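# Move the X-marked box into the tote by the door

## Task

Find the box whose top shows the letter X and place only that box inside the tote near the door, fully within the tote's rim and not overhanging it. All other boxes must stay on their desks. The robot must not topple or be left leaning, or the task fails. The box has to rest in the tote by itself at the end; if the robot is what keeps it there, it does not count.

## Robot and tools

ROBOT. A Hello Robot Stretch 3 with a single arm. It has a two-wheeled base (0.33 m long, 0.34 m wide), a lift that rides up a mast, and a telescoping arm that sticks out to the robot's right side. The gripper cannot move forward or back on its own, so you drive the base for that. The base only goes straight or turns in place; it never slides sideways. Turns pivot about the point midway between the drive wheels, which sits 0.05 m behind the front edge. When the arm is fully in and the wrist folded, the wrist pokes up to 0.06 m past the right side and a turn sweeps a 0.28 m radius. An unfolded, level wrist reaches beyond that radius.

FRAMES. Base frame: origin on the floor between the drive wheels, x forward, y left, z up. hand_pose is reported in this frame, at the point where closed fingertips meet. With all wrist joints at zero, the hand's x axis points up, its y axis back along the arm toward the mast, and its z axis toward the rear. The fingertips are round pads 0.04 m wide. Odometry frame: the base frame as it was when the scene started.

execute_actions. Arguments: "actions", a list holding one action or nothing (an empty list only reports state and images); and "cameras", a list of names from head_camera, nav_camera, wrist_camera, all (omitted, null or ["all"] gives every camera; [] gives none). An action may hold "base", "joints", or both, plus an optional "contact_limits". All of its motions begin together.
- "base" holds exactly one command. {"translate_m": d} is a straight-line offset in metres from the base's last reported position, forward positive, range -1 to 1. {"rotate_rad": d} is a turn offset in radians, left (counter-clockwise from above) positive, range -3.2 to 3.2.
- "joints" is one object keyed by joint name; every value is an absolute target, not an offset. lift_m 0 to 1.1 (arm height on the mast). arm_m 0 to 0.52 (extension). wrist_yaw_rad -1.345 to 4.42 (0 along the arm, positive toward the front, 3.0 folded over the base). wrist_pitch_rad -1.57 to 0.451 (0 level, negative tips the fingers down). wrist_roll_rad -2.911 to 2.911 (0 has the fingers side by side and level). gripper_m -0.089 to 0.179 (larger is wider; the real fingertip gap is 0.007 m smaller when nearly shut, 0.025 m smaller when wide, and zero below 0.007). head_pan_rad -3.953 to 1.73 (0 forward, positive left, -1.57 looks along the arm). head_tilt_rad -1.53 to 0.419 (0 level, negative down). Done tolerances: lift and arm ±0.004, wrist yaw/roll ±0.02, pitch ±0.05, gripper ±0.004, head ±0.02.
- "contact_limits" accepts only arm_m: a motor_effort percentage, 1 to 100, at which arm motion halts (contact_stop); sign is negative when retracting. Lower values are softer, but too low halts immediately. It also caps arm holding force until the next action; values above the reported maximum are clipped.
An unknown key or out-of-range value rejects the whole call with no motion. A joint or base left out of an action may keep pushing toward its previous target. Each action lasts at most 15 s. If a result reports a stop, later motion, wait and finished_scene calls in that same reply are skipped.

wait: "seconds" from 0 to 10; commands nothing and returns the same report as an empty action. zoom_image: "camera" and "region" [x0, y0, x1, y1] in pixels from the image's top-left, at most 504 by 504, taken from that camera's latest full image. finished_scene: "scene", the number of the scene being ended; irreversible, and the goal must already hold on its own.

RESULTS. base_status and joint_status tell how each motion ended: done (for the base, wheels turned as commanded even if slipping), off_target (stopped short, may still push), contact_stop, time_out, torque_fault. After the last three, the old target is dropped. The arm or lift stops on firm contact and then goes slack until commanded again; a slack lift can sag under weight or be pushed up by closing fingers on a surface. on_its_own covers uncommanded items; its "held at" is the held target, not the actual position. motor_effort is percent of maximum, positive toward higher values, with the bracketed number the peak; readings carry fixed bias and noise. A positive wheel effort pushes forward. lidar_m: 12 distances in 30-degree sectors, first straight ahead, counter-clockwise (4th left, 7th behind, 10th right), "-" for nothing seen, in a plane 0.17 m above the floor, 0.15 to 12 m; it misses clear objects, tabletops and thin legs, and the robot's own parts block some sectors. wrist_depth_mm (45 to 1000) and head_depth_mm (280 to 4000, sideways image) are 7x7 grids of median depth. base_odometry uses wheel counts only; heading runs -3.142 to 3.142. turned_by_wheels and turned_by_imu give turning since the last report. base_tilt in degrees, forward and right positive, with a few degrees of constant bias.

GRIPPING. Command gripper_m below the object's width to grasp; to let go, open at least 0.02 past where the pads made contact. Neither the reading nor done proves a hold; check images. Over-squeezing triggers a stall guard that eases force.

SPEED. With lift_m under 0.30, arm_m under 0.03 and wrist_yaw_rad over 2.54, the base can go 0.30 m/s and 1.9 rad/s; otherwise 0.10 m/s and 0.63 rad/s.

AVOID. Fold or unfold the wrist only with lift_m 0.32 to 0.95, wrist_pitch_rad -0.4, roll near 0; once folded the lift may go down to 0.25. With wrist_yaw_rad below -0.4, keep pitch at -0.5 or lower. Pushing the arm into something fixed with the gripper over about 0.45 m high can tip the robot, more so with a raised contact limit or a repeated push. Driving while holding or pressing something immovable, or snagging furniture (especially reversing), can also tip it; reverse the last move in small steps, free the gripper, and drop lift_m to about 0.2 if still leaning. The base, wrist and head never contact-stop. Sustained strain on a wrist servo shuts it off for 10 s. Avoid drops, slips, slams and hard pushes, and expect loose objects to be nudged now and then.

Each tool is called by a JSON object that holds its "method" and its "body".

## Session

{"method": "execute_actions", "body": {"actions": []}}

Scene clock: 0.00 s.
base_odometry: x=+0.000 y=+0.000 heading=+0.000 (m, m, rad; odometry frame)
turned_by_wheels: +0.000 (rad since the last result)
turned_by_imu: +0.000 (rad since the last result)
base_tilt: forward=-0.3 right=+0.0 (deg)
lidar_m: 1.03 0.89 0.90 1.04 1.81 2.20 0.97 0.84 0.84 0.97 1.21 1.25
head_depth_mm: 1631 1626 1604 1603 1593 1544 1039 / 1628 1634 1648 1654 1672 1622 1033 / 1420 1416 1429 1441 1449 1452 1027 / 1244 1256 1262 1263 1269 1271 1218 / 1118 1122 1126 1131 1134 1143 1147 / 1011 1012 1015 1018 1024 1030 1033 / 921 927 930 931 936 936 941
base_status: not commanded
joint_positions: lift_m=+0.378 arm_m=+0.000 wrist_yaw_rad=+2.986 wrist_pitch_rad=-0.478 wrist_roll_rad=-0.002 gripper_m=+0.037 head_pan_rad=-0.001 head_tilt_rad=+0.004
joint_status: not commanded
motor_effort: left_wheel=+0 right_wheel=+0 lift_m=+28 arm_m=+0 wrist_yaw_rad=+0 wrist_pitch_rad=+8 wrist_roll_rad=+0 gripper_m=+0 head_pan_rad=+0 head_tilt_rad=+3 (%)
hand_pose: x=+0.0123 y=+0.0687 z=+0.3773 quat_wxyz=(+0.221, +0.697, +0.114, +0.673) (m; base frame)
wrist_depth_mm: - - - - 912 783 681 / - - - - 978 826 742 / - - - - 995 867 784 / 862 883 832 848 842 846 801 / 698 697 719 696 719 705 701 / 598 611 - 599 603 601 598 / 521 523 - 534 513 520 516
pictures: head_camera (sideways: a quarter turn clockwise sets it upright), nav_camera (sideways: a quarter turn counterclockwise sets it upright), wrist_camera
Images, in order (width x height): head_camera 896x504, nav_camera 672x504, wrist_camera 644x364.

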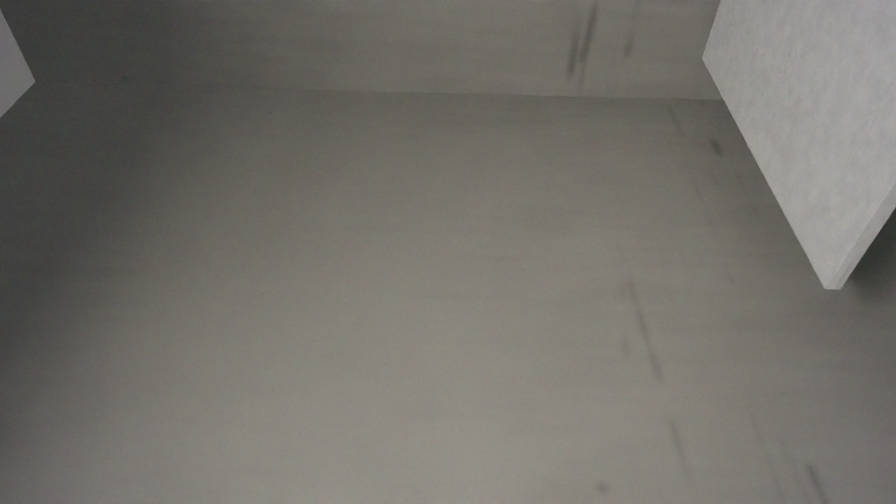

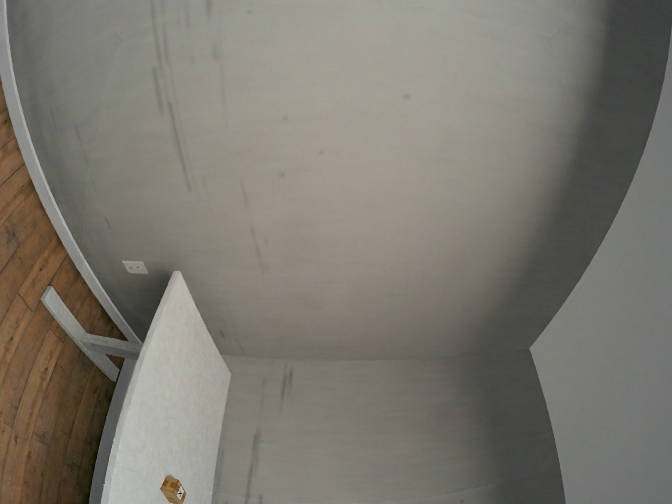

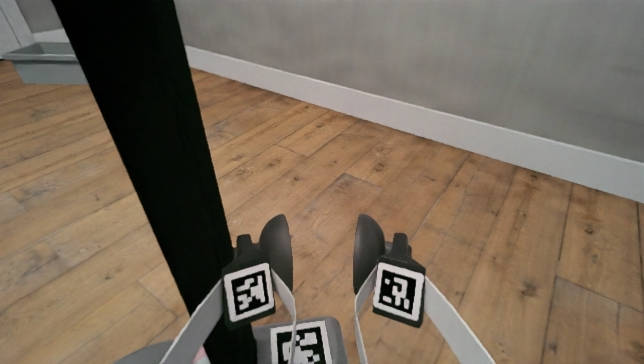

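{"method": "execute_actions", "body": {"actions": [{"joints":{"head_pan_rad":-0.9,"head_tilt_rad":-0.6}}], "cameras": ["head_camera","nav_camera"]}}

{"method": "execute_actions", "body": {"actions": [{"joints":{"head_pan_rad":-2.4,"head_tilt_rad":-0.6}}], "cameras": ["head_camera","nav_camera"]}}

{"method": "execute_actions", "body": {"actions": [{"joints":{"head_pan_rad":-3.8,"head_tilt_rad":-0.5}}], "cameras": ["head_camera","nav_camera"]}}

Scene clock: 1.27 s.
base_odometry: x=+0.000 y=+0.000 heading=+0.000 (m, m, rad; odometry frame)
turned_by_wheels: +0.000 (rad since the last result)
turned_by_imu: +0.000 (rad since the last result)
base_tilt: forward=-0.2 right=+0.0 (deg)
lidar_m: 1.03 0.89 0.89 1.03 1.81 2.20 0.97 0.84 0.84 0.97 1.21 1.24
head_depth_mm: 1352 1505 1559 1068 1683 1478 1254 / 1335 1483 1539 1062 1734 1492 1251 / 1324 1469 1519 1055 1781 1486 1249 / 1301 1443 1505 1047 1765 1480 1240 / 1294 1431 1489 1035 1753 1461 1237 / 1285 1413 1462 1029 1739 1458 1231 / 1267 1402 1451 1021 1725 1459 1236
base_status: not commanded
joint_positions: lift_m=+0.378 arm_m=+0.000 wrist_yaw_rad=+2.986 wrist_pitch_rad=-0.478 wrist_roll_rad=-0.002 gripper_m=+0.037 head_pan_rad=-0.893 head_tilt_rad=-0.592
joint_status: all done
motor_effort: left_wheel=+0(0) right_wheel=+0(0) lift_m=+28(28) arm_m=+0(0) wrist_yaw_rad=+0(0) wrist_pitch_rad=+8(8) wrist_roll_rad=+0(0) gripper_m=+0(0) head_pan_rad=-4(45) head_tilt_rad=-6(46) (%)
hand_pose: x=+0.0123 y=+0.0687 z=+0.3773 quat_wxyz=(+0.221, +0.697, +0.114, +0.673) (m; base frame)
wrist_depth_mm: - - - - 899 790 696 / - - - - 961 828 731 / - - - - - 890 771 / 858 842 840 851 852 846 803 / 696 702 718 704 716 710 715 / 598 597 - 601 615 601 597 / 517 528 - 531 510 528 527
pictures: head_camera (sideways: a quarter turn clockwise sets it upright), nav_camera (sideways: a quarter turn counterclockwise sets it upright)
Images, in order (width x height): head_camera 896x504, nav_camera 672x504.

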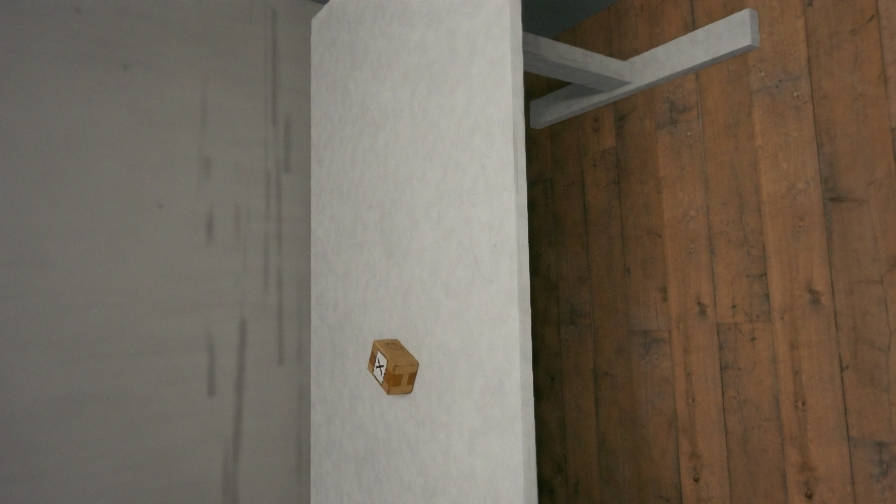

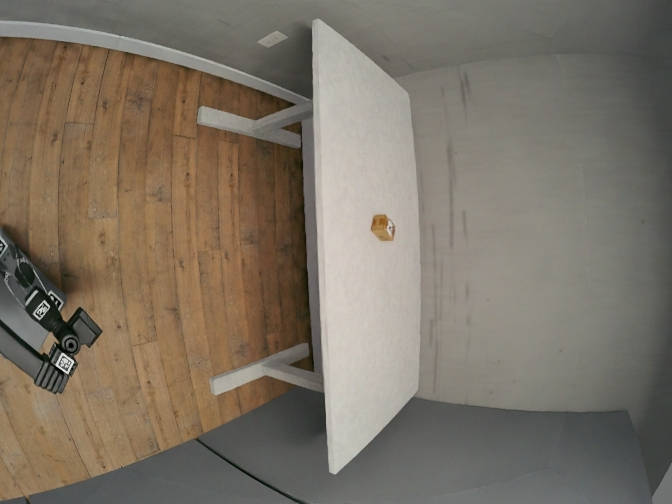

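Scene clock: 2.60 s.
base_odometry: x=+0.000 y=+0.000 heading=+0.000 (m, m, rad; odometry frame)
turned_by_wheels: +0.000 (rad since the last result)
turned_by_imu: +0.000 (rad since the last result)
base_tilt: forward=-0.2 right=+0.0 (deg)
lidar_m: 1.03 0.89 0.90 1.04 1.81 2.20 0.97 0.84 0.84 0.97 1.21 1.24
head_depth_mm: 700 776 877 1008 1140 1361 1260 / 699 773 866 983 1161 1366 1249 / 695 769 860 978 1135 1342 1243 / 691 766 855 976 1126 1337 1251 / 690 761 852 968 1119 1332 1240 / 687 757 846 960 1114 1310 1231 / 687 754 843 957 1106 1298 1223
base_status: not commanded
joint_positions: lift_m=+0.378 arm_m=+0.000 wrist_yaw_rad=+2.986 wrist_pitch_rad=-0.478 wrist_roll_rad=-0.002 gripper_m=+0.037 head_pan_rad=-2.393 head_tilt_rad=-0.592
joint_status: all done
motor_effort: left_wheel=+0(0) right_wheel=+0(0) lift_m=+28(28) arm_m=+0(0) wrist_yaw_rad=+0(0) wrist_pitch_rad=+8(7) wrist_roll_rad=+1(0) gripper_m=+0(0) head_pan_rad=-4(44) head_tilt_rad=-5(6) (%)
hand_pose: x=+0.0123 y=+0.0687 z=+0.3773 quat_wxyz=(+0.221, +0.697, +0.114, +0.673) (m; base frame)
wrist_depth_mm: - - - - 917 793 688 / - - - - 981 842 725 / - - - - - 894 773 / 869 858 833 853 849 845 795 / 704 694 715 710 727 706 704 / 586 603 - 599 618 606 598 / 522 527 - 534 512 524 518
pictures: head_camera (sideways: a quarter turn clockwise sets it upright), nav_camera (sideways: a quarter turn counterclockwise sets it upright)
Images, in order (width x height): head_camera 896x504, nav_camera 672x504.

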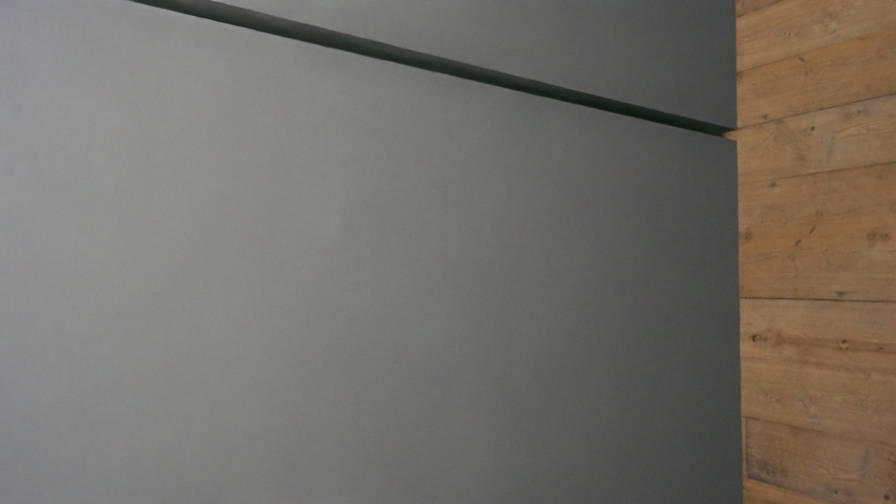

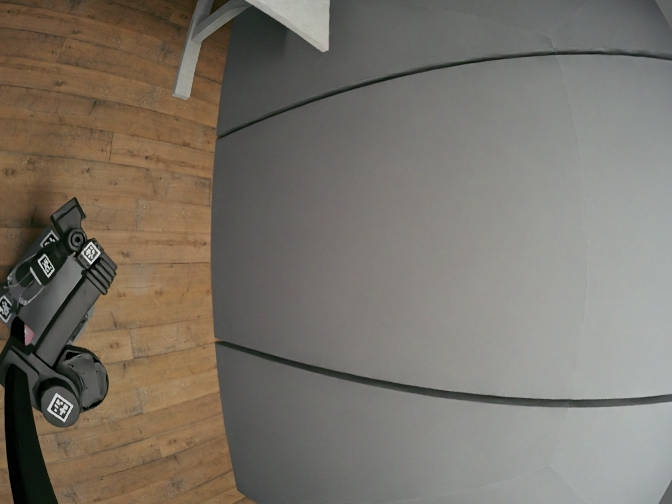

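Scene clock: 3.90 s.
base_odometry: x=+0.000 y=+0.000 heading=+0.000 (m, m, rad; odometry frame)
turned_by_wheels: +0.000 (rad since the last result)
turned_by_imu: +0.000 (rad since the last result)
base_tilt: forward=-0.2 right=+0.0 (deg)
lidar_m: 1.03 0.90 0.89 1.03 1.81 2.20 0.97 0.84 0.84 0.97 1.22 1.24
head_depth_mm: 1832 1996 2175 - - - - / 1873 2034 2235 2431 2046 1646 - / 1880 2047 2264 2450 2031 1583 1300 / 1908 2076 2300 2490 2014 1590 1302 / 1944 2121 2360 2528 1995 1577 1297 / 1979 2159 2372 2557 1975 1566 1294 / 1986 2180 2437 2605 1989 1556 1296
base_status: not commanded
joint_positions: lift_m=+0.378 arm_m=+0.000 wrist_yaw_rad=+2.986 wrist_pitch_rad=-0.478 wrist_roll_rad=-0.002 gripper_m=+0.037 head_pan_rad=-3.793 head_tilt_rad=-0.507
joint_status: all done
motor_effort: left_wheel=+0(0) right_wheel=+0(0) lift_m=+28(28) arm_m=+0(0) wrist_yaw_rad=+0(0) wrist_pitch_rad=+8(7) wrist_roll_rad=+1(1) gripper_m=-1(0) head_pan_rad=-5(41) head_tilt_rad=+5(19) (%)
hand_pose: x=+0.0123 y=+0.0687 z=+0.3773 quat_wxyz=(+0.221, +0.697, +0.114, +0.673) (m; base frame)
wrist_depth_mm: - - - - 893 782 677 / - - - - 982 847 734 / - - - - - 901 779 / 838 841 824 840 845 844 794 / 696 703 715 699 707 702 706 / 590 601 - 589 607 600 599 / 517 524 - 534 515 516 519
pictures: head_camera (sideways: a quarter turn clockwise sets it upright), nav_camera (sideways: a quarter turn counterclockwise sets it upright)
Images, in order (width x height): head_camera 896x504, nav_camera 672x504.

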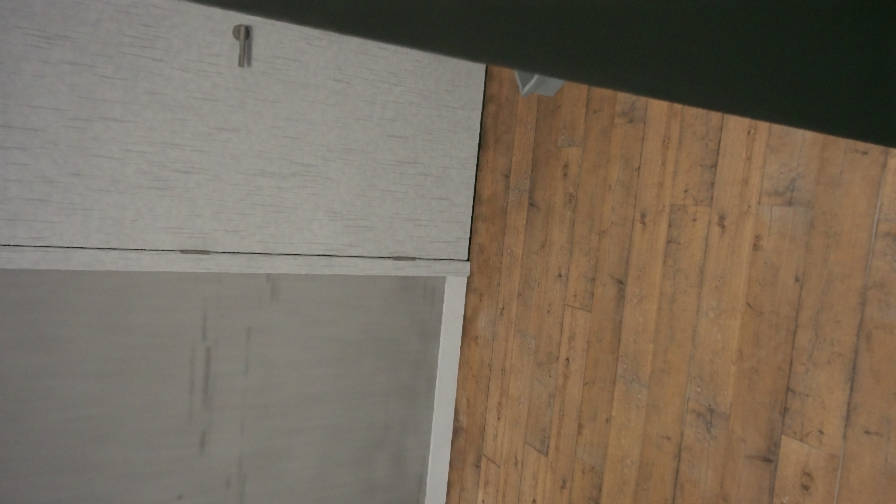

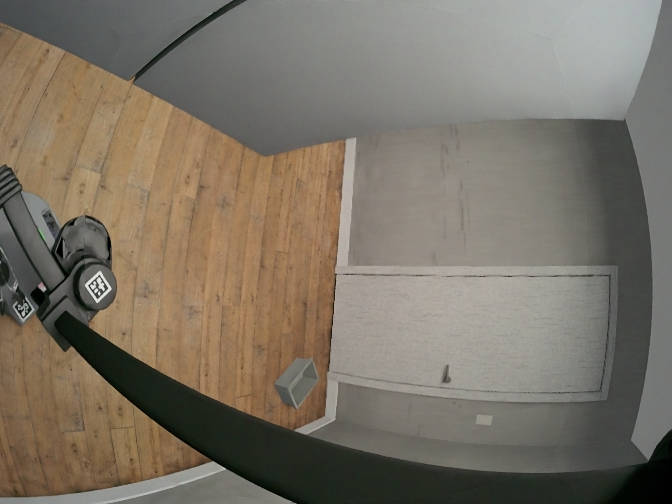

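{"method": "execute_actions", "body": {"actions": [{"base":{"rotate_rad":-0.7},"joints":{"head_pan_rad":0,"head_tilt_rad":-0.7,"lift_m":0.9,"wrist_pitch_rad":-0.4}}], "cameras": []}}

{"method": "execute_actions", "body": {"actions": [{"base":{"translate_m":0.33}}], "cameras": []}}

{"method": "execute_actions", "body": {"actions": [{"base":{"rotate_rad":1.57},"joints":{"head_pan_rad":-1.57,"wrist_yaw_rad":0,"gripper_m":0.17}}]}}

Scene clock: 9.67 s.
base_odometry: x=+0.000 y=+0.000 heading=-0.700 (m, m, rad; odometry frame)
turned_by_wheels: -0.700 (rad since the last result)
turned_by_imu: -0.684 (rad since the last result)
base_tilt: forward=-0.2 right=+0.0 (deg)
lidar_m: 1.54 1.17 0.91 0.89 0.96 1.41 2.20 1.09 0.85 0.83 0.90 1.22
head_depth_mm: 1279 1440 1234 960 1683 1403 1203 / 1297 1445 1225 986 1674 1392 1195 / 1307 1472 1213 977 1669 1389 1189 / 1320 1474 1135 1010 1651 1385 1189 / 1325 1463 1193 1001 1654 1384 1182 / 1344 1489 1181 998 1643 1367 1179 / 1347 1496 1172 1493 1593 1365 1174
base_status: done
joint_positions: lift_m=+0.900 arm_m=+0.000 wrist_yaw_rad=+2.986 wrist_pitch_rad=-0.422 wrist_roll_rad=-0.002 gripper_m=+0.037 head_pan_rad=-0.007 head_tilt_rad=-0.691
joint_status: all done
motor_effort: left_wheel=+2(5) right_wheel=-2(5) lift_m=+34(35) arm_m=+0(0) wrist_yaw_rad=+0(0) wrist_pitch_rad=+13(13) wrist_roll_rad=+0(1) gripper_m=+0(0) head_pan_rad=+4(46) head_tilt_rad=-6(28) (%)
hand_pose: x=+0.0135 y=+0.0761 z=+0.9116 quat_wxyz=(+0.201, +0.700, +0.094, +0.679) (m; base frame)
wrist_depth_mm: 816 - 886 887 896 866 931 / 879 - 890 925 954 959 - / 956 - 997 - - - - / - - - - - - - / - - - - - - - / - - - - - - - / - - - - - - -
pictures: none
No camera images: the call's "cameras" was empty. Leave "cameras" out to get every camera's image.

Scene clock: 14.13 s.
base_odometry: x=+0.252 y=-0.213 heading=-0.700 (m, m, rad; odometry frame)
turned_by_wheels: +0.000 (rad since the last result)
turned_by_imu: +0.001 (rad since the last result)
base_tilt: forward=-0.1 right=+0.0 (deg)
lidar_m: 1.22 0.95 0.87 0.86 0.92 1.36 2.52 1.13 0.88 0.87 0.93 0.97
head_depth_mm: 1003 1122 1204 925 738 1310 1199 / 1008 1126 1217 918 733 1302 1194 / 1017 1137 1215 912 728 1331 1198 / 1023 1153 1208 859 728 1325 1184 / 1029 1166 1191 897 722 1341 1184 / 1044 1180 1184 896 719 1341 1182 / 1050 1192 1173 886 716 1363 1168
base_status: done
joint_positions: lift_m=+0.900 arm_m=+0.000 wrist_yaw_rad=+2.986 wrist_pitch_rad=-0.422 wrist_roll_rad=-0.002 gripper_m=+0.037 head_pan_rad=-0.007 head_tilt_rad=-0.691
joint_status: not commanded
motor_effort: left_wheel=+2(6) right_wheel=-2(2) lift_m=+34(34) arm_m=+0(0) wrist_yaw_rad=+0(0) wrist_pitch_rad=+12(12) wrist_roll_rad=+0(1) gripper_m=+0(1) head_pan_rad=+5(3) head_tilt_rad=-6(6) (%)
hand_pose: x=+0.0135 y=+0.0761 z=+0.9116 quat_wxyz=(+0.201, +0.700, +0.094, +0.679) (m; base frame)
wrist_depth_mm: 796 - 838 837 871 876 910 / 853 - 882 918 931 944 960 / 919 - 962 979 - 807 732 / - - - - - - 556 / - - - - - - 506 / - - - - - - - / - - - - - - -
pictures: none
No camera images: the call's "cameras" was empty. Leave "cameras" out to get every camera's image.

Scene clock: 17.57 s.
base_odometry: x=+0.252 y=-0.213 heading=+0.870 (m, m, rad; odometry frame)
turned_by_wheels: +1.570 (rad since the last result)
turned_by_imu: +1.534 (rad since the last result)
base_tilt: forward=-0.2 right=+0.0 (deg)
lidar_m: 0.86 0.92 1.34 2.52 1.14 0.88 0.87 0.92 0.96 1.22 0.95 0.88
head_depth_mm: 1010 1128 1208 927 761 - - / 1015 1136 1219 919 767 - - / 1029 1141 1216 916 775 - - / 1036 1162 1205 859 774 - 1187 / 1042 1169 1201 901 725 1341 1179 / 1053 1183 1185 896 718 1337 1176 / 1063 1195 1177 889 718 1369 1176
base_status: done
joint_positions: lift_m=+0.900 arm_m=+0.000 wrist_yaw_rad=+0.003 wrist_pitch_rad=-0.422 wrist_roll_rad=-0.002 gripper_m=+0.170 head_pan_rad=-1.563 head_tilt_rad=-0.691
joint_status: all done
motor_effort: left_wheel=-2(6) right_wheel=+2(4) lift_m=+34(34) arm_m=+0(0) wrist_yaw_rad=-4(7) wrist_pitch_rad=+12(12) wrist_roll_rad=+0(0) gripper_m=-1(82) head_pan_rad=-5(42) head_tilt_rad=-7(6) (%)
hand_pose: x=-0.0208 y=-0.3691 z=+0.9116 quat_wxyz=(+0.693, +0.149, -0.690, -0.147) (m; base frame)
wrist_depth_mm: 930 940 889 892 868 880 838 / 986 983 982 929 910 907 920 / 739 749 754 762 752 754 759 / 562 564 563 533 563 582 565 / 453 475 461 459 457 479 467 / 389 382 382 382 382 386 384 / - 332 332 335 329 333 324
pictures: head_camera (sideways: a quarter turn clockwise sets it upright), nav_camera (sideways: a quarter turn counterclockwise sets it upright), wrist_camera
Images, in order (width x height): head_camera 896x504, nav_camera 672x504, wrist_camera 644x364.

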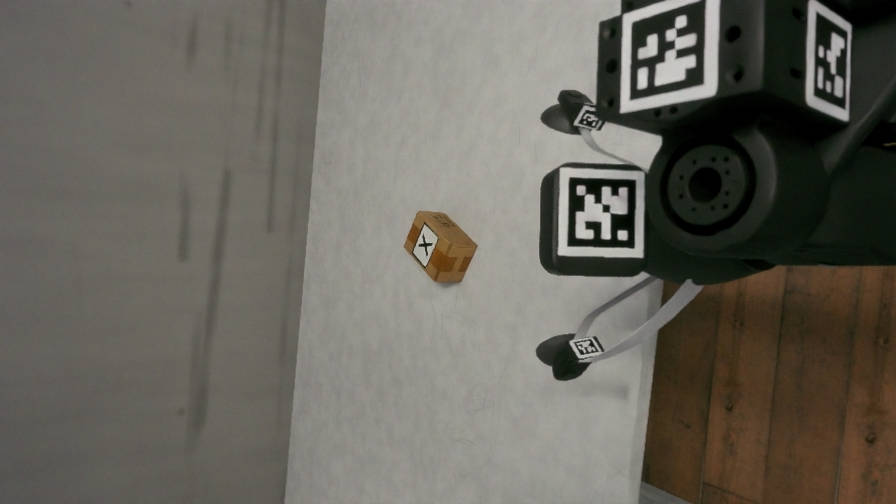

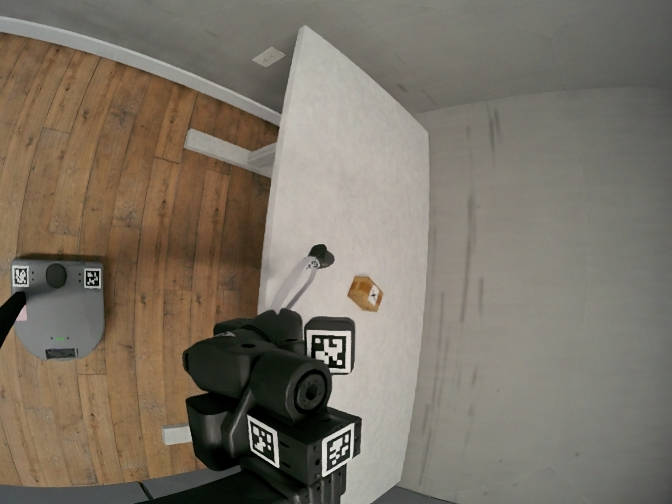

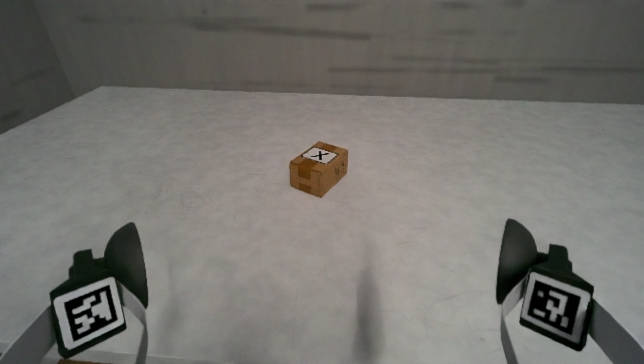

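{"method": "execute_actions", "body": {"actions": [{"base":{"translate_m":0.11},"joints":{"wrist_yaw_rad":-0.6,"wrist_pitch_rad":-0.5,"arm_m":0.3,"lift_m":0.86}}], "cameras": ["head_camera","wrist_camera"]}}

Scene clock: 21.10 s.
base_odometry: x=+0.323 y=-0.128 heading=+0.870 (m, m, rad; odometry frame)
turned_by_wheels: +0.000 (rad since the last result)
turned_by_imu: +0.000 (rad since the last result)
base_tilt: forward=-0.2 right=+0.0 (deg)
lidar_m: 0.75 0.81 1.17 2.51 1.29 0.99 0.98 1.04 1.25 1.23 0.90 0.77
head_depth_mm: 1015 1141 1221 965 - - 1199 / 1023 1147 1260 858 715 1330 1195 / 1034 1161 1265 - 731 1353 1193 / 1038 1169 1256 844 727 1356 1192 / 1051 1182 1187 906 725 1346 1184 / 1061 1201 1183 896 717 1369 1181 / 1075 1208 1173 889 716 1332 1172
base_status: done
joint_positions: lift_m=+0.860 arm_m=+0.300 wrist_yaw_rad=-0.597 wrist_pitch_rad=-0.512 wrist_roll_rad=-0.002 gripper_m=+0.170 head_pan_rad=-1.563 head_tilt_rad=-0.691
joint_status: all done
motor_effort: left_wheel=-2(3) right_wheel=+2(5) lift_m=+22(31) arm_m=+4(3) wrist_yaw_rad=-3(5) wrist_pitch_rad=+7(12) wrist_roll_rad=+1(0) gripper_m=+0(0) head_pan_rad=-4(3) head_tilt_rad=-6(6) (%)
hand_pose: x=-0.1405 y=-0.6193 z=+0.8524 quat_wxyz=(+0.602, -0.029, -0.706, -0.373) (m; base frame)
wrist_depth_mm: 521 578 661 749 881 921 746 / 550 618 666 683 690 692 706 / 515 513 528 526 529 532 529 / 421 419 422 415 424 420 431 / 354 359 297 350 353 357 357 / 305 302 250 301 303 303 304 / - 265 265 264 266 267 260
pictures: head_camera (sideways: a quarter turn clockwise sets it upright), wrist_camera
Images, in order (width x height): head_camera 896x504, wrist_camera 644x364.

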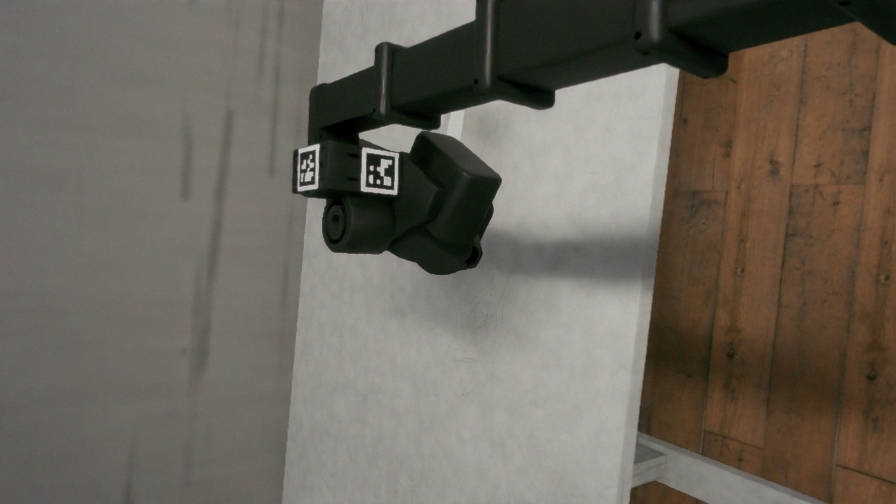

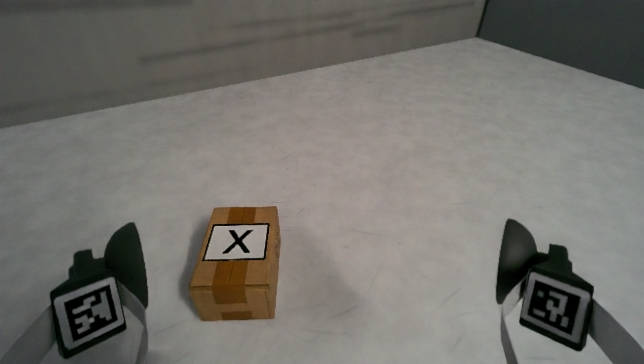

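{"method": "execute_actions", "body": {"actions": [{"joints":{"arm_m":0.39}}], "cameras": []}}

{"method": "execute_actions", "body": {"actions": [{"joints":{"lift_m":0.79}}], "cameras": ["wrist_camera"]}}

Scene clock: 23.17 s.
base_odometry: x=+0.323 y=-0.128 heading=+0.870 (m, m, rad; odometry frame)
turned_by_wheels: +0.000 (rad since the last result)
turned_by_imu: +0.000 (rad since the last result)
base_tilt: forward=-0.2 right=+0.0 (deg)
lidar_m: 0.75 0.80 1.17 2.51 1.29 0.99 0.98 1.04 1.25 1.22 0.90 0.77
head_depth_mm: 1015 1137 1218 998 - - 1197 / 1023 1151 - 886 723 1345 1197 / 1032 1154 - 854 730 1362 1190 / 1043 1170 1256 879 728 1352 1194 / 1051 1179 1195 905 724 1347 1181 / 1063 1192 1180 895 718 1367 1181 / 1068 1204 1170 889 712 1338 1174
base_status: not commanded
joint_positions: lift_m=+0.860 arm_m=+0.390 wrist_yaw_rad=-0.597 wrist_pitch_rad=-0.512 wrist_roll_rad=-0.002 gripper_m=+0.170 head_pan_rad=-1.563 head_tilt_rad=-0.691
joint_status: all done
motor_effort: left_wheel=-2(2) right_wheel=+2(2) lift_m=+22(21) arm_m=+4(4) wrist_yaw_rad=-3(3) wrist_pitch_rad=+7(7) wrist_roll_rad=+0(0) gripper_m=+0(0) head_pan_rad=-4(4) head_tilt_rad=-6(6) (%)
hand_pose: x=-0.1405 y=-0.7093 z=+0.8524 quat_wxyz=(+0.602, -0.029, -0.706, -0.373) (m; base frame)
wrist_depth_mm: 453 503 563 636 762 884 767 / 482 543 615 689 702 700 685 / 511 516 520 531 527 520 521 / 415 416 418 426 419 423 425 / 347 364 351 350 351 360 354 / 304 301 294 253 302 303 306 / - 266 258 219 267 265 263
pictures: none
No camera images: the call's "cameras" was empty. Leave "cameras" out to get every camera's image.

Scene clock: 24.63 s.
base_odometry: x=+0.323 y=-0.128 heading=+0.870 (m, m, rad; odometry frame)
turned_by_wheels: +0.000 (rad since the last result)
turned_by_imu: +0.000 (rad since the last result)
base_tilt: forward=-0.2 right=+0.0 (deg)
lidar_m: 0.76 0.80 1.17 2.52 1.28 1.00 0.98 1.04 1.25 1.23 0.90 0.77
head_depth_mm: 1015 1137 1228 928 743 - - / 1022 1150 1235 - 714 1349 1196 / 1037 1159 1261 852 731 1350 1196 / 1041 1164 1259 849 728 1353 1184 / 1050 1182 1198 898 723 1349 1180 / 1062 1194 1186 895 722 1369 1176 / 1067 1216 1171 888 717 1342 1176
base_status: not commanded
joint_positions: lift_m=+0.790 arm_m=+0.390 wrist_yaw_rad=-0.597 wrist_pitch_rad=-0.512 wrist_roll_rad=-0.002 gripper_m=+0.170 head_pan_rad=-1.563 head_tilt_rad=-0.691
joint_status: all done
motor_effort: left_wheel=-2(3) right_wheel=+2(2) lift_m=+21(22) arm_m=+4(4) wrist_yaw_rad=-3(3) wrist_pitch_rad=+7(7) wrist_roll_rad=+1(0) gripper_m=-1(0) head_pan_rad=-3(3) head_tilt_rad=-6(6) (%)
hand_pose: x=-0.1405 y=-0.7093 z=+0.7824 quat_wxyz=(+0.602, -0.029, -0.706, -0.373) (m; base frame)
wrist_depth_mm: 449 494 563 650 729 739 725 / 475 494 509 503 511 512 505 / 377 377 382 385 381 383 388 / 303 307 308 308 307 312 313 / 257 264 242 199 258 267 258 / 228 220 173 168 222 222 224 / - 194 148 148 194 194 190
pictures: wrist_camera
Images, in order (width x height): wrist_camera 644x364.

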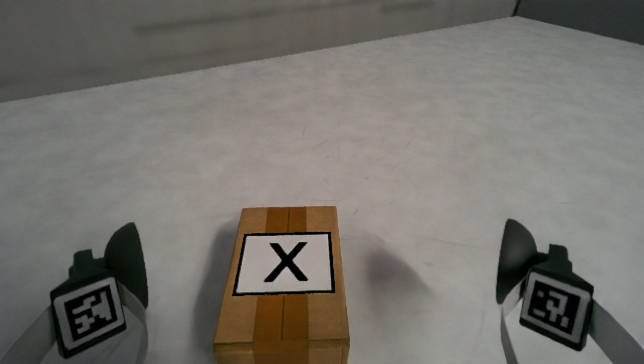

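{"method": "execute_actions", "body": {"actions": [{"base":{"translate_m":0.015},"joints":{"lift_m":0.763}}], "cameras": []}}

{"method": "execute_actions", "body": {"actions": [{"joints":{"gripper_m":0.02}}], "cameras": ["wrist_camera"]}}

{"method": "execute_actions", "body": {"actions": [{"joints":{"lift_m":0.85}}], "cameras": ["wrist_camera"]}}

Scene clock: 25.83 s.
base_odometry: x=+0.333 y=-0.117 heading=+0.870 (m, m, rad; odometry frame)
turned_by_wheels: +0.000 (rad since the last result)
turned_by_imu: +0.000 (rad since the last result)
base_tilt: forward=-0.2 right=+0.0 (deg)
lidar_m: 0.74 0.79 1.15 2.52 1.30 1.01 0.99 1.05 1.25 1.23 0.89 0.76
head_depth_mm: 1018 1140 1223 928 742 664 - / 1023 1149 1232 954 - 1332 1186 / 1033 1159 1243 - 731 1348 1192 / 1043 1169 1206 886 727 1349 1192 / 1055 1185 1191 899 726 1372 1182 / 1066 1196 1184 895 720 1372 1179 / 1068 1202 1168 890 717 1338 1176
base_status: done
joint_positions: lift_m=+0.763 arm_m=+0.390 wrist_yaw_rad=-0.597 wrist_pitch_rad=-0.512 wrist_roll_rad=-0.002 gripper_m=+0.170 head_pan_rad=-1.563 head_tilt_rad=-0.691
joint_status: all done
motor_effort: left_wheel=-2(3) right_wheel=+2(5) lift_m=+21(20) arm_m=+4(4) wrist_yaw_rad=-3(3) wrist_pitch_rad=+7(7) wrist_roll_rad=+1(0) gripper_m=+0(0) head_pan_rad=-3(4) head_tilt_rad=-6(6) (%)
hand_pose: x=-0.1405 y=-0.7093 z=+0.7554 quat_wxyz=(+0.602, -0.029, -0.706, -0.373) (m; base frame)
wrist_depth_mm: 445 507 557 619 648 653 654 / 431 428 435 431 436 437 436 / 325 329 329 328 331 334 329 / 263 263 261 185 266 265 267 / 220 228 212 154 223 226 223 / 194 189 180 136 191 192 192 / - 167 163 153 166 168 164
pictures: none
No camera images: the call's "cameras" was empty. Leave "cameras" out to get every camera's image.

Scene clock: 27.83 s.
base_odometry: x=+0.333 y=-0.117 heading=+0.870 (m, m, rad; odometry frame)
turned_by_wheels: +0.000 (rad since the last result)
turned_by_imu: +0.000 (rad since the last result)
base_tilt: forward=-0.1 right=+0.0 (deg)
lidar_m: 0.74 0.79 1.15 2.51 1.31 1.01 0.99 1.05 1.25 1.23 0.89 0.75
head_depth_mm: 1017 1137 1218 923 741 664 - / 1023 1152 1227 958 - 1336 1179 / 1036 1163 1248 - 729 1358 1190 / 1045 1177 1205 890 727 1353 1188 / 1050 1189 1194 899 724 1378 1185 / 1063 1194 1186 895 719 1363 1176 / 1068 1208 1172 889 719 1336 1170
base_status: not commanded
joint_positions: lift_m=+0.763 arm_m=+0.390 wrist_yaw_rad=-0.597 wrist_pitch_rad=-0.516 wrist_roll_rad=-0.002 gripper_m=+0.021 head_pan_rad=-1.563 head_tilt_rad=-0.691
joint_status: all done
motor_effort: left_wheel=-2(2) right_wheel=+2(1) lift_m=+21(22) arm_m=+4(4) wrist_yaw_rad=-4(3) wrist_pitch_rad=+9(9) wrist_roll_rad=+1(1) gripper_m=-15(90) head_pan_rad=-4(3) head_tilt_rad=-6(6) (%)
hand_pose: x=-0.1402 y=-0.7088 z=+0.7546 quat_wxyz=(+0.601, -0.028, -0.706, -0.374) (m; base frame)
wrist_depth_mm: 455 493 556 611 627 638 639 / 423 427 427 433 435 430 430 / 321 323 326 326 322 326 331 / 261 260 263 183 264 263 266 / 218 219 219 153 219 223 221 / 188 188 135 134 136 190 191 / 166 165 162 150 163 167 168
pictures: wrist_camera
Images, in order (width x height): wrist_camera 644x364.

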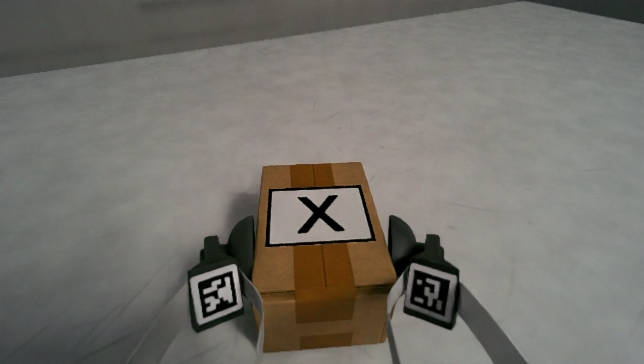

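Scene clock: 29.47 s.
base_odometry: x=+0.333 y=-0.117 heading=+0.870 (m, m, rad; odometry frame)
turned_by_wheels: +0.000 (rad since the last result)
turned_by_imu: +0.000 (rad since the last result)
base_tilt: forward=-0.2 right=+0.0 (deg)
lidar_m: 0.74 0.79 1.15 2.51 1.31 1.01 0.99 1.05 1.25 1.23 0.89 0.75
head_depth_mm: 1016 1136 1230 980 - - 1176 / 1025 1146 1234 - 733 1332 1198 / 1033 1166 - 880 729 1364 1195 / 1040 1172 1254 874 726 1355 1180 / 1053 1183 1197 901 723 1374 1180 / 1061 1197 1183 895 721 1370 1178 / 1071 1204 1177 890 716 1343 1179
base_status: not commanded
joint_positions: lift_m=+0.850 arm_m=+0.390 wrist_yaw_rad=-0.597 wrist_pitch_rad=-0.521 wrist_roll_rad=-0.002 gripper_m=+0.021 head_pan_rad=-1.563 head_tilt_rad=-0.691
joint_status: all done
motor_effort: left_wheel=-2(2) right_wheel=+2(2) lift_m=+35(36) arm_m=+4(4) wrist_yaw_rad=-3(3) wrist_pitch_rad=+12(12) wrist_roll_rad=+0(0) gripper_m=-14(15) head_pan_rad=-4(4) head_tilt_rad=-6(6) (%)
hand_pose: x=-0.1398 y=-0.7083 z=+0.8399 quat_wxyz=(+0.600, -0.026, -0.706, -0.376) (m; base frame)
wrist_depth_mm: 455 498 559 650 777 895 776 / 489 542 611 649 654 649 647 / 490 488 492 491 497 497 489 / 394 394 395 184 398 393 405 / 330 328 334 153 335 338 335 / 286 287 134 134 137 288 287 / 249 252 246 150 246 252 254
pictures: wrist_camera
Images, in order (width x height): wrist_camera 644x364.

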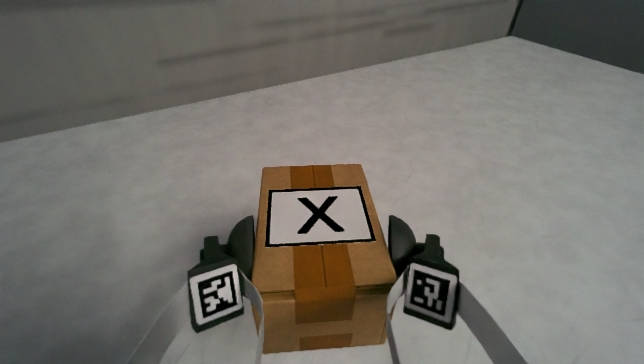

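{"method": "execute_actions", "body": {"actions": [{"base":{"rotate_rad":1.6},"joints":{"arm_m":0,"wrist_yaw_rad":2.62,"wrist_pitch_rad":-0.4,"head_pan_rad":-0.2,"head_tilt_rad":-0.6}}], "cameras": []}}

{"method": "execute_actions", "body": {"actions": [{"base":{"translate_m":0.5},"joints":{"lift_m":0.28}}], "cameras": []}}

{"method": "execute_actions", "body": {"actions": [{"base":{"translate_m":0.9},"joints":{"head_pan_rad":-0.6,"head_tilt_rad":-0.9}}]}}

Scene clock: 33.73 s.
base_odometry: x=+0.333 y=-0.117 heading=+2.470 (m, m, rad; odometry frame)
turned_by_wheels: +1.600 (rad since the last result)
turned_by_imu: +1.564 (rad since the last result)
base_tilt: forward=-0.2 right=+0.0 (deg)
lidar_m: 2.51 1.29 1.01 0.99 1.05 1.25 1.23 0.89 0.75 0.74 0.79 1.17
head_depth_mm: 1587 1598 1637 1665 1653 1486 1256 / 2090 2108 2191 2173 1818 1473 1243 / 2217 2464 2750 2335 1810 1469 1243 / 2164 2415 2715 2310 1802 1459 1233 / 2153 2395 2692 2320 1786 1459 1227 / 2143 2358 2654 2286 1772 1447 1232 / 2093 2325 2617 2265 1768 1441 1221
base_status: done
joint_positions: lift_m=+0.850 arm_m=+0.001 wrist_yaw_rad=+2.617 wrist_pitch_rad=-0.430 wrist_roll_rad=-0.002 gripper_m=+0.021 head_pan_rad=-0.207 head_tilt_rad=-0.606
joint_status: all done
motor_effort: left_wheel=-2(7) right_wheel=+2(6) lift_m=+35(34) arm_m=-3(3) wrist_yaw_rad=+4(6) wrist_pitch_rad=+17(17) wrist_roll_rad=+0(0) gripper_m=-15(15) head_pan_rad=+4(45) head_tilt_rad=+4(19) (%)
hand_pose: x=+0.0904 y=+0.0473 z=+0.8597 quat_wxyz=(+0.325, +0.705, -0.033, +0.629) (m; base frame)
wrist_depth_mm: 780 869 933 - - - - / 830 947 - - - - - / 875 999 - - - - - / 951 - - 185 - - - / - - - 153 - - - / - - 134 134 137 - - / - - - 149 - - -
pictures: none
No camera images: the call's "cameras" was empty. Leave "cameras" out to get every camera's image.

Scene clock: 40.43 s.
base_odometry: x=-0.058 y=+0.194 heading=+2.470 (m, m, rad; odometry frame)
turned_by_wheels: +0.000 (rad since the last result)
turned_by_imu: +0.001 (rad since the last result)
base_tilt: forward=-0.2 right=-0.1 (deg)
lidar_m: 2.02 1.23 0.96 0.94 1.01 1.42 1.72 1.02 0.80 0.79 0.84 1.24
head_depth_mm: 1691 1718 1732 1786 1714 1480 1256 / 1787 2010 2158 2217 1814 1471 1242 / 1758 1976 2222 2349 1807 1469 1239 / 1725 1927 2166 2322 1793 1457 1235 / 1710 1898 2145 2294 1787 1463 1229 / 1692 1887 2115 2268 1775 1450 1215 / 1673 1866 2102 2240 1758 1440 1217
base_status: done
joint_positions: lift_m=+0.280 arm_m=+0.001 wrist_yaw_rad=+2.617 wrist_pitch_rad=-0.430 wrist_roll_rad=-0.002 gripper_m=+0.021 head_pan_rad=-0.207 head_tilt_rad=-0.604
joint_status: all done
motor_effort: left_wheel=-3(9) right_wheel=+2(7) lift_m=+22(33) arm_m=-4(3) wrist_yaw_rad=+4(4) wrist_pitch_rad=+16(17) wrist_roll_rad=+0(1) gripper_m=-15(15) head_pan_rad=+4(4) head_tilt_rad=+3(4) (%)
hand_pose: x=+0.0904 y=+0.0473 z=+0.2903 quat_wxyz=(+0.325, +0.705, -0.033, +0.629) (m; base frame)
wrist_depth_mm: 751 807 900 - - - - / 801 880 979 - - - - / 855 904 975 940 988 953 947 / 731 740 746 184 730 738 748 / 599 599 590 153 598 601 596 / 510 510 134 134 137 501 501 / - 454 409 150 423 436 432
pictures: none
No camera images: the call's "cameras" was empty. Leave "cameras" out to get every camera's image.

Scene clock: 45.20 s.
base_odometry: x=-0.763 y=+0.755 heading=+2.470 (m, m, rad; odometry frame)
turned_by_wheels: +0.000 (rad since the last result)
turned_by_imu: +0.003 (rad since the last result)
base_tilt: forward=-0.2 right=-0.1 (deg)
lidar_m: 1.13 1.24 0.86 0.86 0.92 1.36 2.23 1.14 0.89 0.87 0.94 1.15
head_depth_mm: 1052 1148 1260 1400 1428 1272 1135 / 1191 1328 1480 1604 1451 1278 1136 / 1235 1453 1719 1693 1408 1271 1142 / 1163 1364 1651 1675 1409 1265 1120 / 1084 1265 1503 1669 1439 1253 1117 / 1036 1189 1404 1603 1429 1249 1115 / 984 1126 1306 1540 1419 1242 1114
base_status: done
joint_positions: lift_m=+0.280 arm_m=+0.001 wrist_yaw_rad=+2.617 wrist_pitch_rad=-0.430 wrist_roll_rad=-0.002 gripper_m=+0.021 head_pan_rad=-0.593 head_tilt_rad=-0.889
joint_status: all done
motor_effort: left_wheel=-2(6) right_wheel=+2(6) lift_m=+22(22) arm_m=-3(3) wrist_yaw_rad=+3(4) wrist_pitch_rad=+17(17) wrist_roll_rad=+1(0) gripper_m=-15(15) head_pan_rad=-3(34) head_tilt_rad=-7(36) (%)
hand_pose: x=+0.0904 y=+0.0474 z=+0.2903 quat_wxyz=(+0.325, +0.705, -0.033, +0.629) (m; base frame)
wrist_depth_mm: 672 746 - - - - 924 / 736 802 926 - - - 936 / 771 831 911 974 968 960 903 / 737 723 738 184 744 746 744 / 597 609 601 153 589 591 601 / 513 507 135 134 137 509 516 / - 459 409 149 415 434 437
pictures: head_camera (sideways: a quarter turn clockwise sets it upright), nav_camera (sideways: a quarter turn counterclockwise sets it upright), wrist_camera
Images, in order (width x height): head_camera 896x504, nav_camera 672x504, wrist_camera 644x364.

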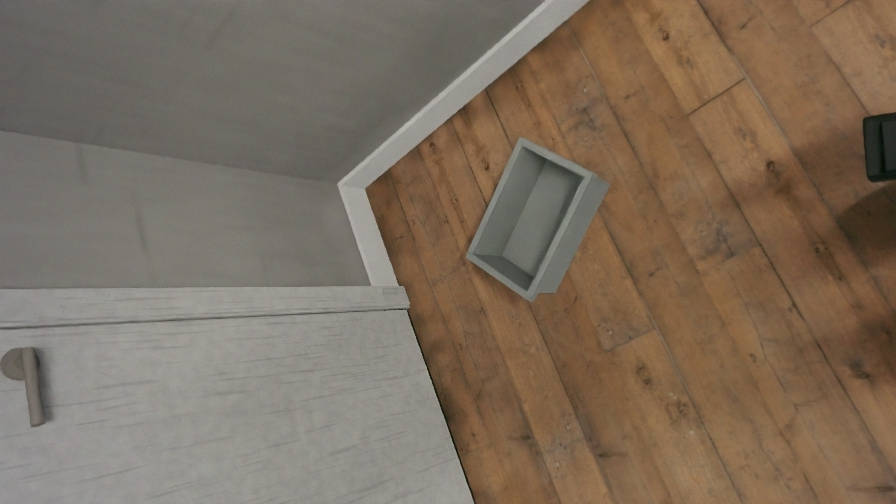

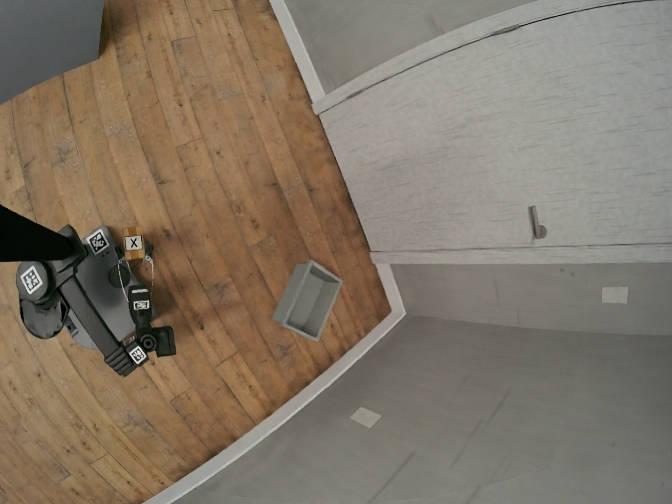

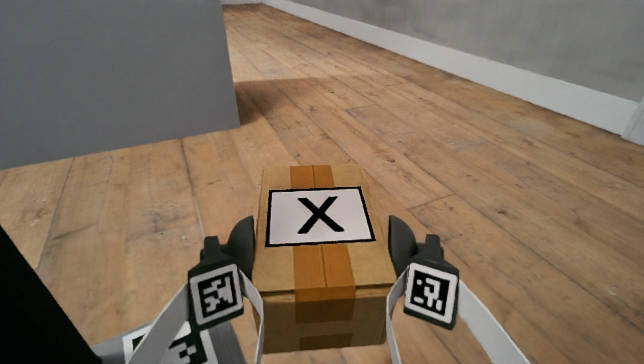

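{"method": "execute_actions", "body": {"actions": [{"base":{"rotate_rad":0.9},"joints":{"lift_m":0.35,"head_pan_rad":-1.57,"head_tilt_rad":-1.0,"wrist_yaw_rad":0,"arm_m":0.3}}], "cameras": ["head_camera","wrist_camera"]}}

Scene clock: 48.73 s.
base_odometry: x=-0.763 y=+0.755 heading=-2.914 (m, m, rad; odometry frame)
turned_by_wheels: +0.900 (rad since the last result)
turned_by_imu: +0.879 (rad since the last result)
base_tilt: forward=-0.2 right=+0.0 (deg)
lidar_m: 1.54 0.86 0.88 1.15 2.21 1.32 0.93 0.88 0.90 1.18 1.13 1.16
head_depth_mm: 1010 1120 1259 1431 1388 1242 1118 / 1130 1282 1461 1538 1377 1237 1129 / 1287 1487 1701 1561 1367 1247 - / 1284 1526 1757 1515 1347 1226 - / 1187 1403 1688 1532 1364 1217 1104 / 1106 1293 1567 1551 1362 1217 1098 / 1047 1209 1429 1535 1351 1215 1096
base_status: done
joint_positions: lift_m=+0.350 arm_m=+0.300 wrist_yaw_rad=+0.003 wrist_pitch_rad=-0.430 wrist_roll_rad=-0.002 gripper_m=+0.021 head_pan_rad=-1.563 head_tilt_rad=-0.988
joint_status: all done
motor_effort: left_wheel=-2(9) right_wheel=+2(4) lift_m=+35(38) arm_m=+4(4) wrist_yaw_rad=-3(5) wrist_pitch_rad=+16(16) wrist_roll_rad=+0(1) gripper_m=-16(14) head_pan_rad=-4(48) head_tilt_rad=-9(23) (%)
hand_pose: x=-0.0209 y=-0.6674 z=+0.3597 quat_wxyz=(+0.692, +0.152, -0.690, -0.150) (m; base frame)
wrist_depth_mm: 507 574 666 794 662 533 432 / 541 594 682 856 730 553 454 / 579 665 747 924 764 577 472 / 603 687 804 184 786 607 489 / 646 702 689 152 693 647 513 / 586 592 134 133 137 599 522 / 512 508 393 149 473 496 507
pictures: head_camera (sideways: a quarter turn clockwise sets it upright), wrist_camera
Images, in order (width x height): head_camera 896x504, wrist_camera 644x364.

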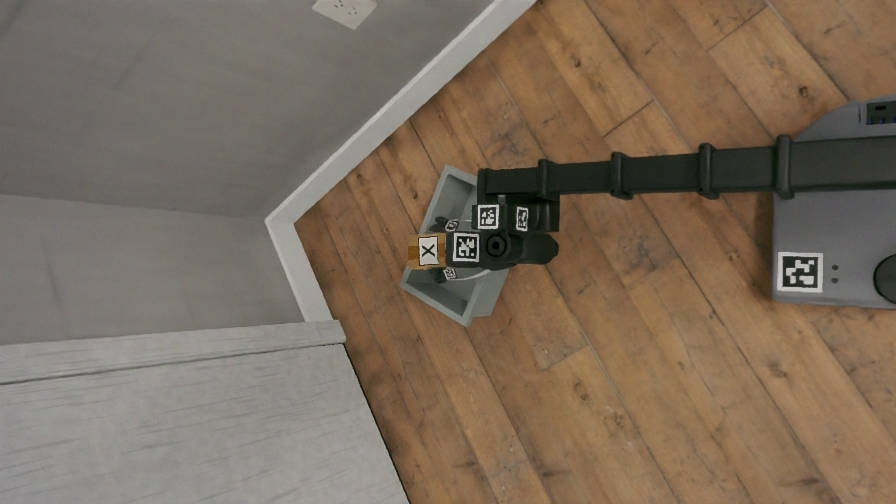

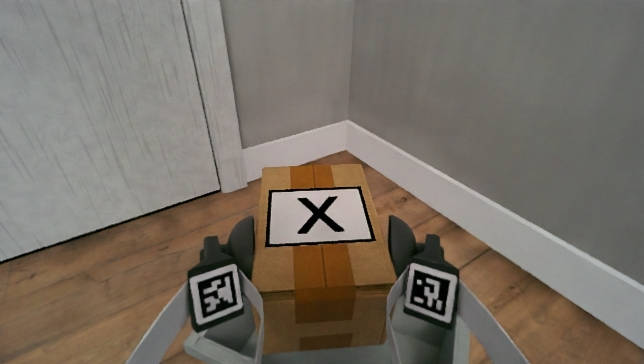

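{"method": "execute_actions", "body": {"actions": [{"joints":{"lift_m":0.28,"wrist_pitch_rad":-0.8,"arm_m":0.46}}], "cameras": ["head_camera","wrist_camera"]}}

Scene clock: 51.30 s.
base_odometry: x=-0.763 y=+0.755 heading=-2.914 (m, m, rad; odometry frame)
turned_by_wheels: +0.000 (rad since the last result)
turned_by_imu: +0.000 (rad since the last result)
base_tilt: forward=-0.2 right=+0.0 (deg)
lidar_m: 1.55 0.86 0.88 1.15 2.21 1.32 0.92 0.88 0.90 0.80 1.13 1.16
head_depth_mm: 1009 1116 1259 1418 1401 1242 1122 / 1136 1275 1466 1543 1387 1237 1138 / 1288 1490 1702 1588 1381 1237 - / 1278 1543 1760 1496 1369 1223 - / 1189 1407 1697 1525 1370 1223 1104 / 1100 1295 1557 1536 1351 1218 1101 / 1049 1216 1437 1531 1360 1211 1099
base_status: not commanded
joint_positions: lift_m=+0.280 arm_m=+0.460 wrist_yaw_rad=+0.002 wrist_pitch_rad=-0.815 wrist_roll_rad=-0.002 gripper_m=+0.021 head_pan_rad=-1.563 head_tilt_rad=-0.988
joint_status: all done
motor_effort: left_wheel=-2(2) right_wheel=+2(2) lift_m=+22(32) arm_m=+4(5) wrist_yaw_rad=-3(4) wrist_pitch_rad=+8(16) wrist_roll_rad=+0(0) gripper_m=-15(14) head_pan_rad=-3(2) head_tilt_rad=-9(9) (%)
hand_pose: x=-0.0212 y=-0.7627 z=+0.2160 quat_wxyz=(+0.650, +0.281, -0.648, -0.280) (m; base frame)
wrist_depth_mm: 454 518 609 650 623 487 390 / 502 548 564 566 564 515 413 / 494 496 491 502 504 499 434 / 446 447 332 184 330 452 444 / 406 395 297 153 319 288 409 / 365 273 134 134 137 282 371 / 337 335 231 149 334 241 345
pictures: head_camera (sideways: a quarter turn clockwise sets it upright), wrist_camera
Images, in order (width x height): head_camera 896x504, wrist_camera 644x364.

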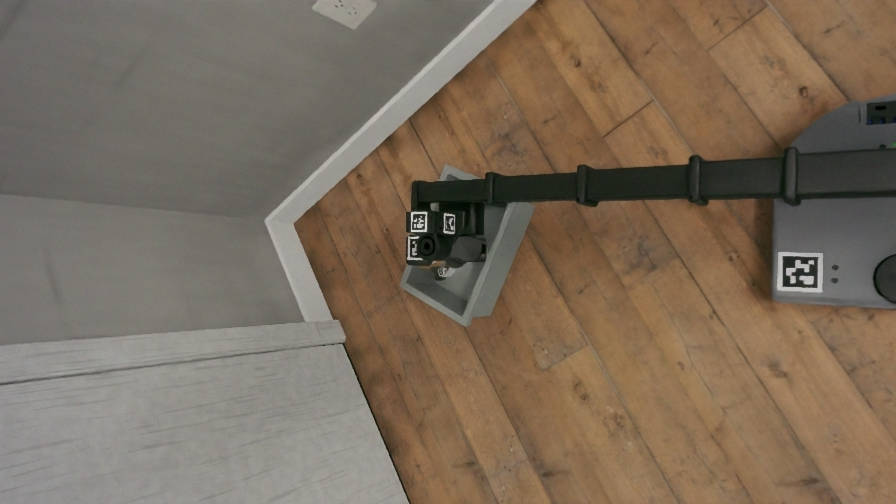

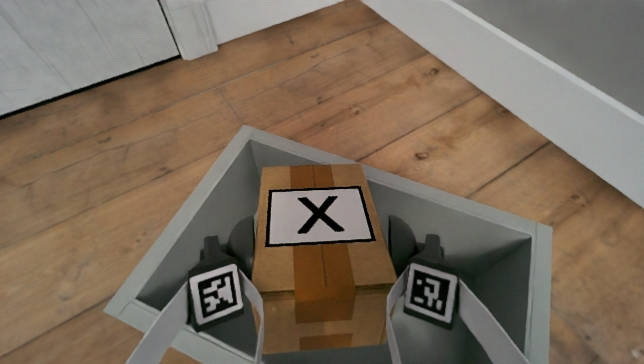

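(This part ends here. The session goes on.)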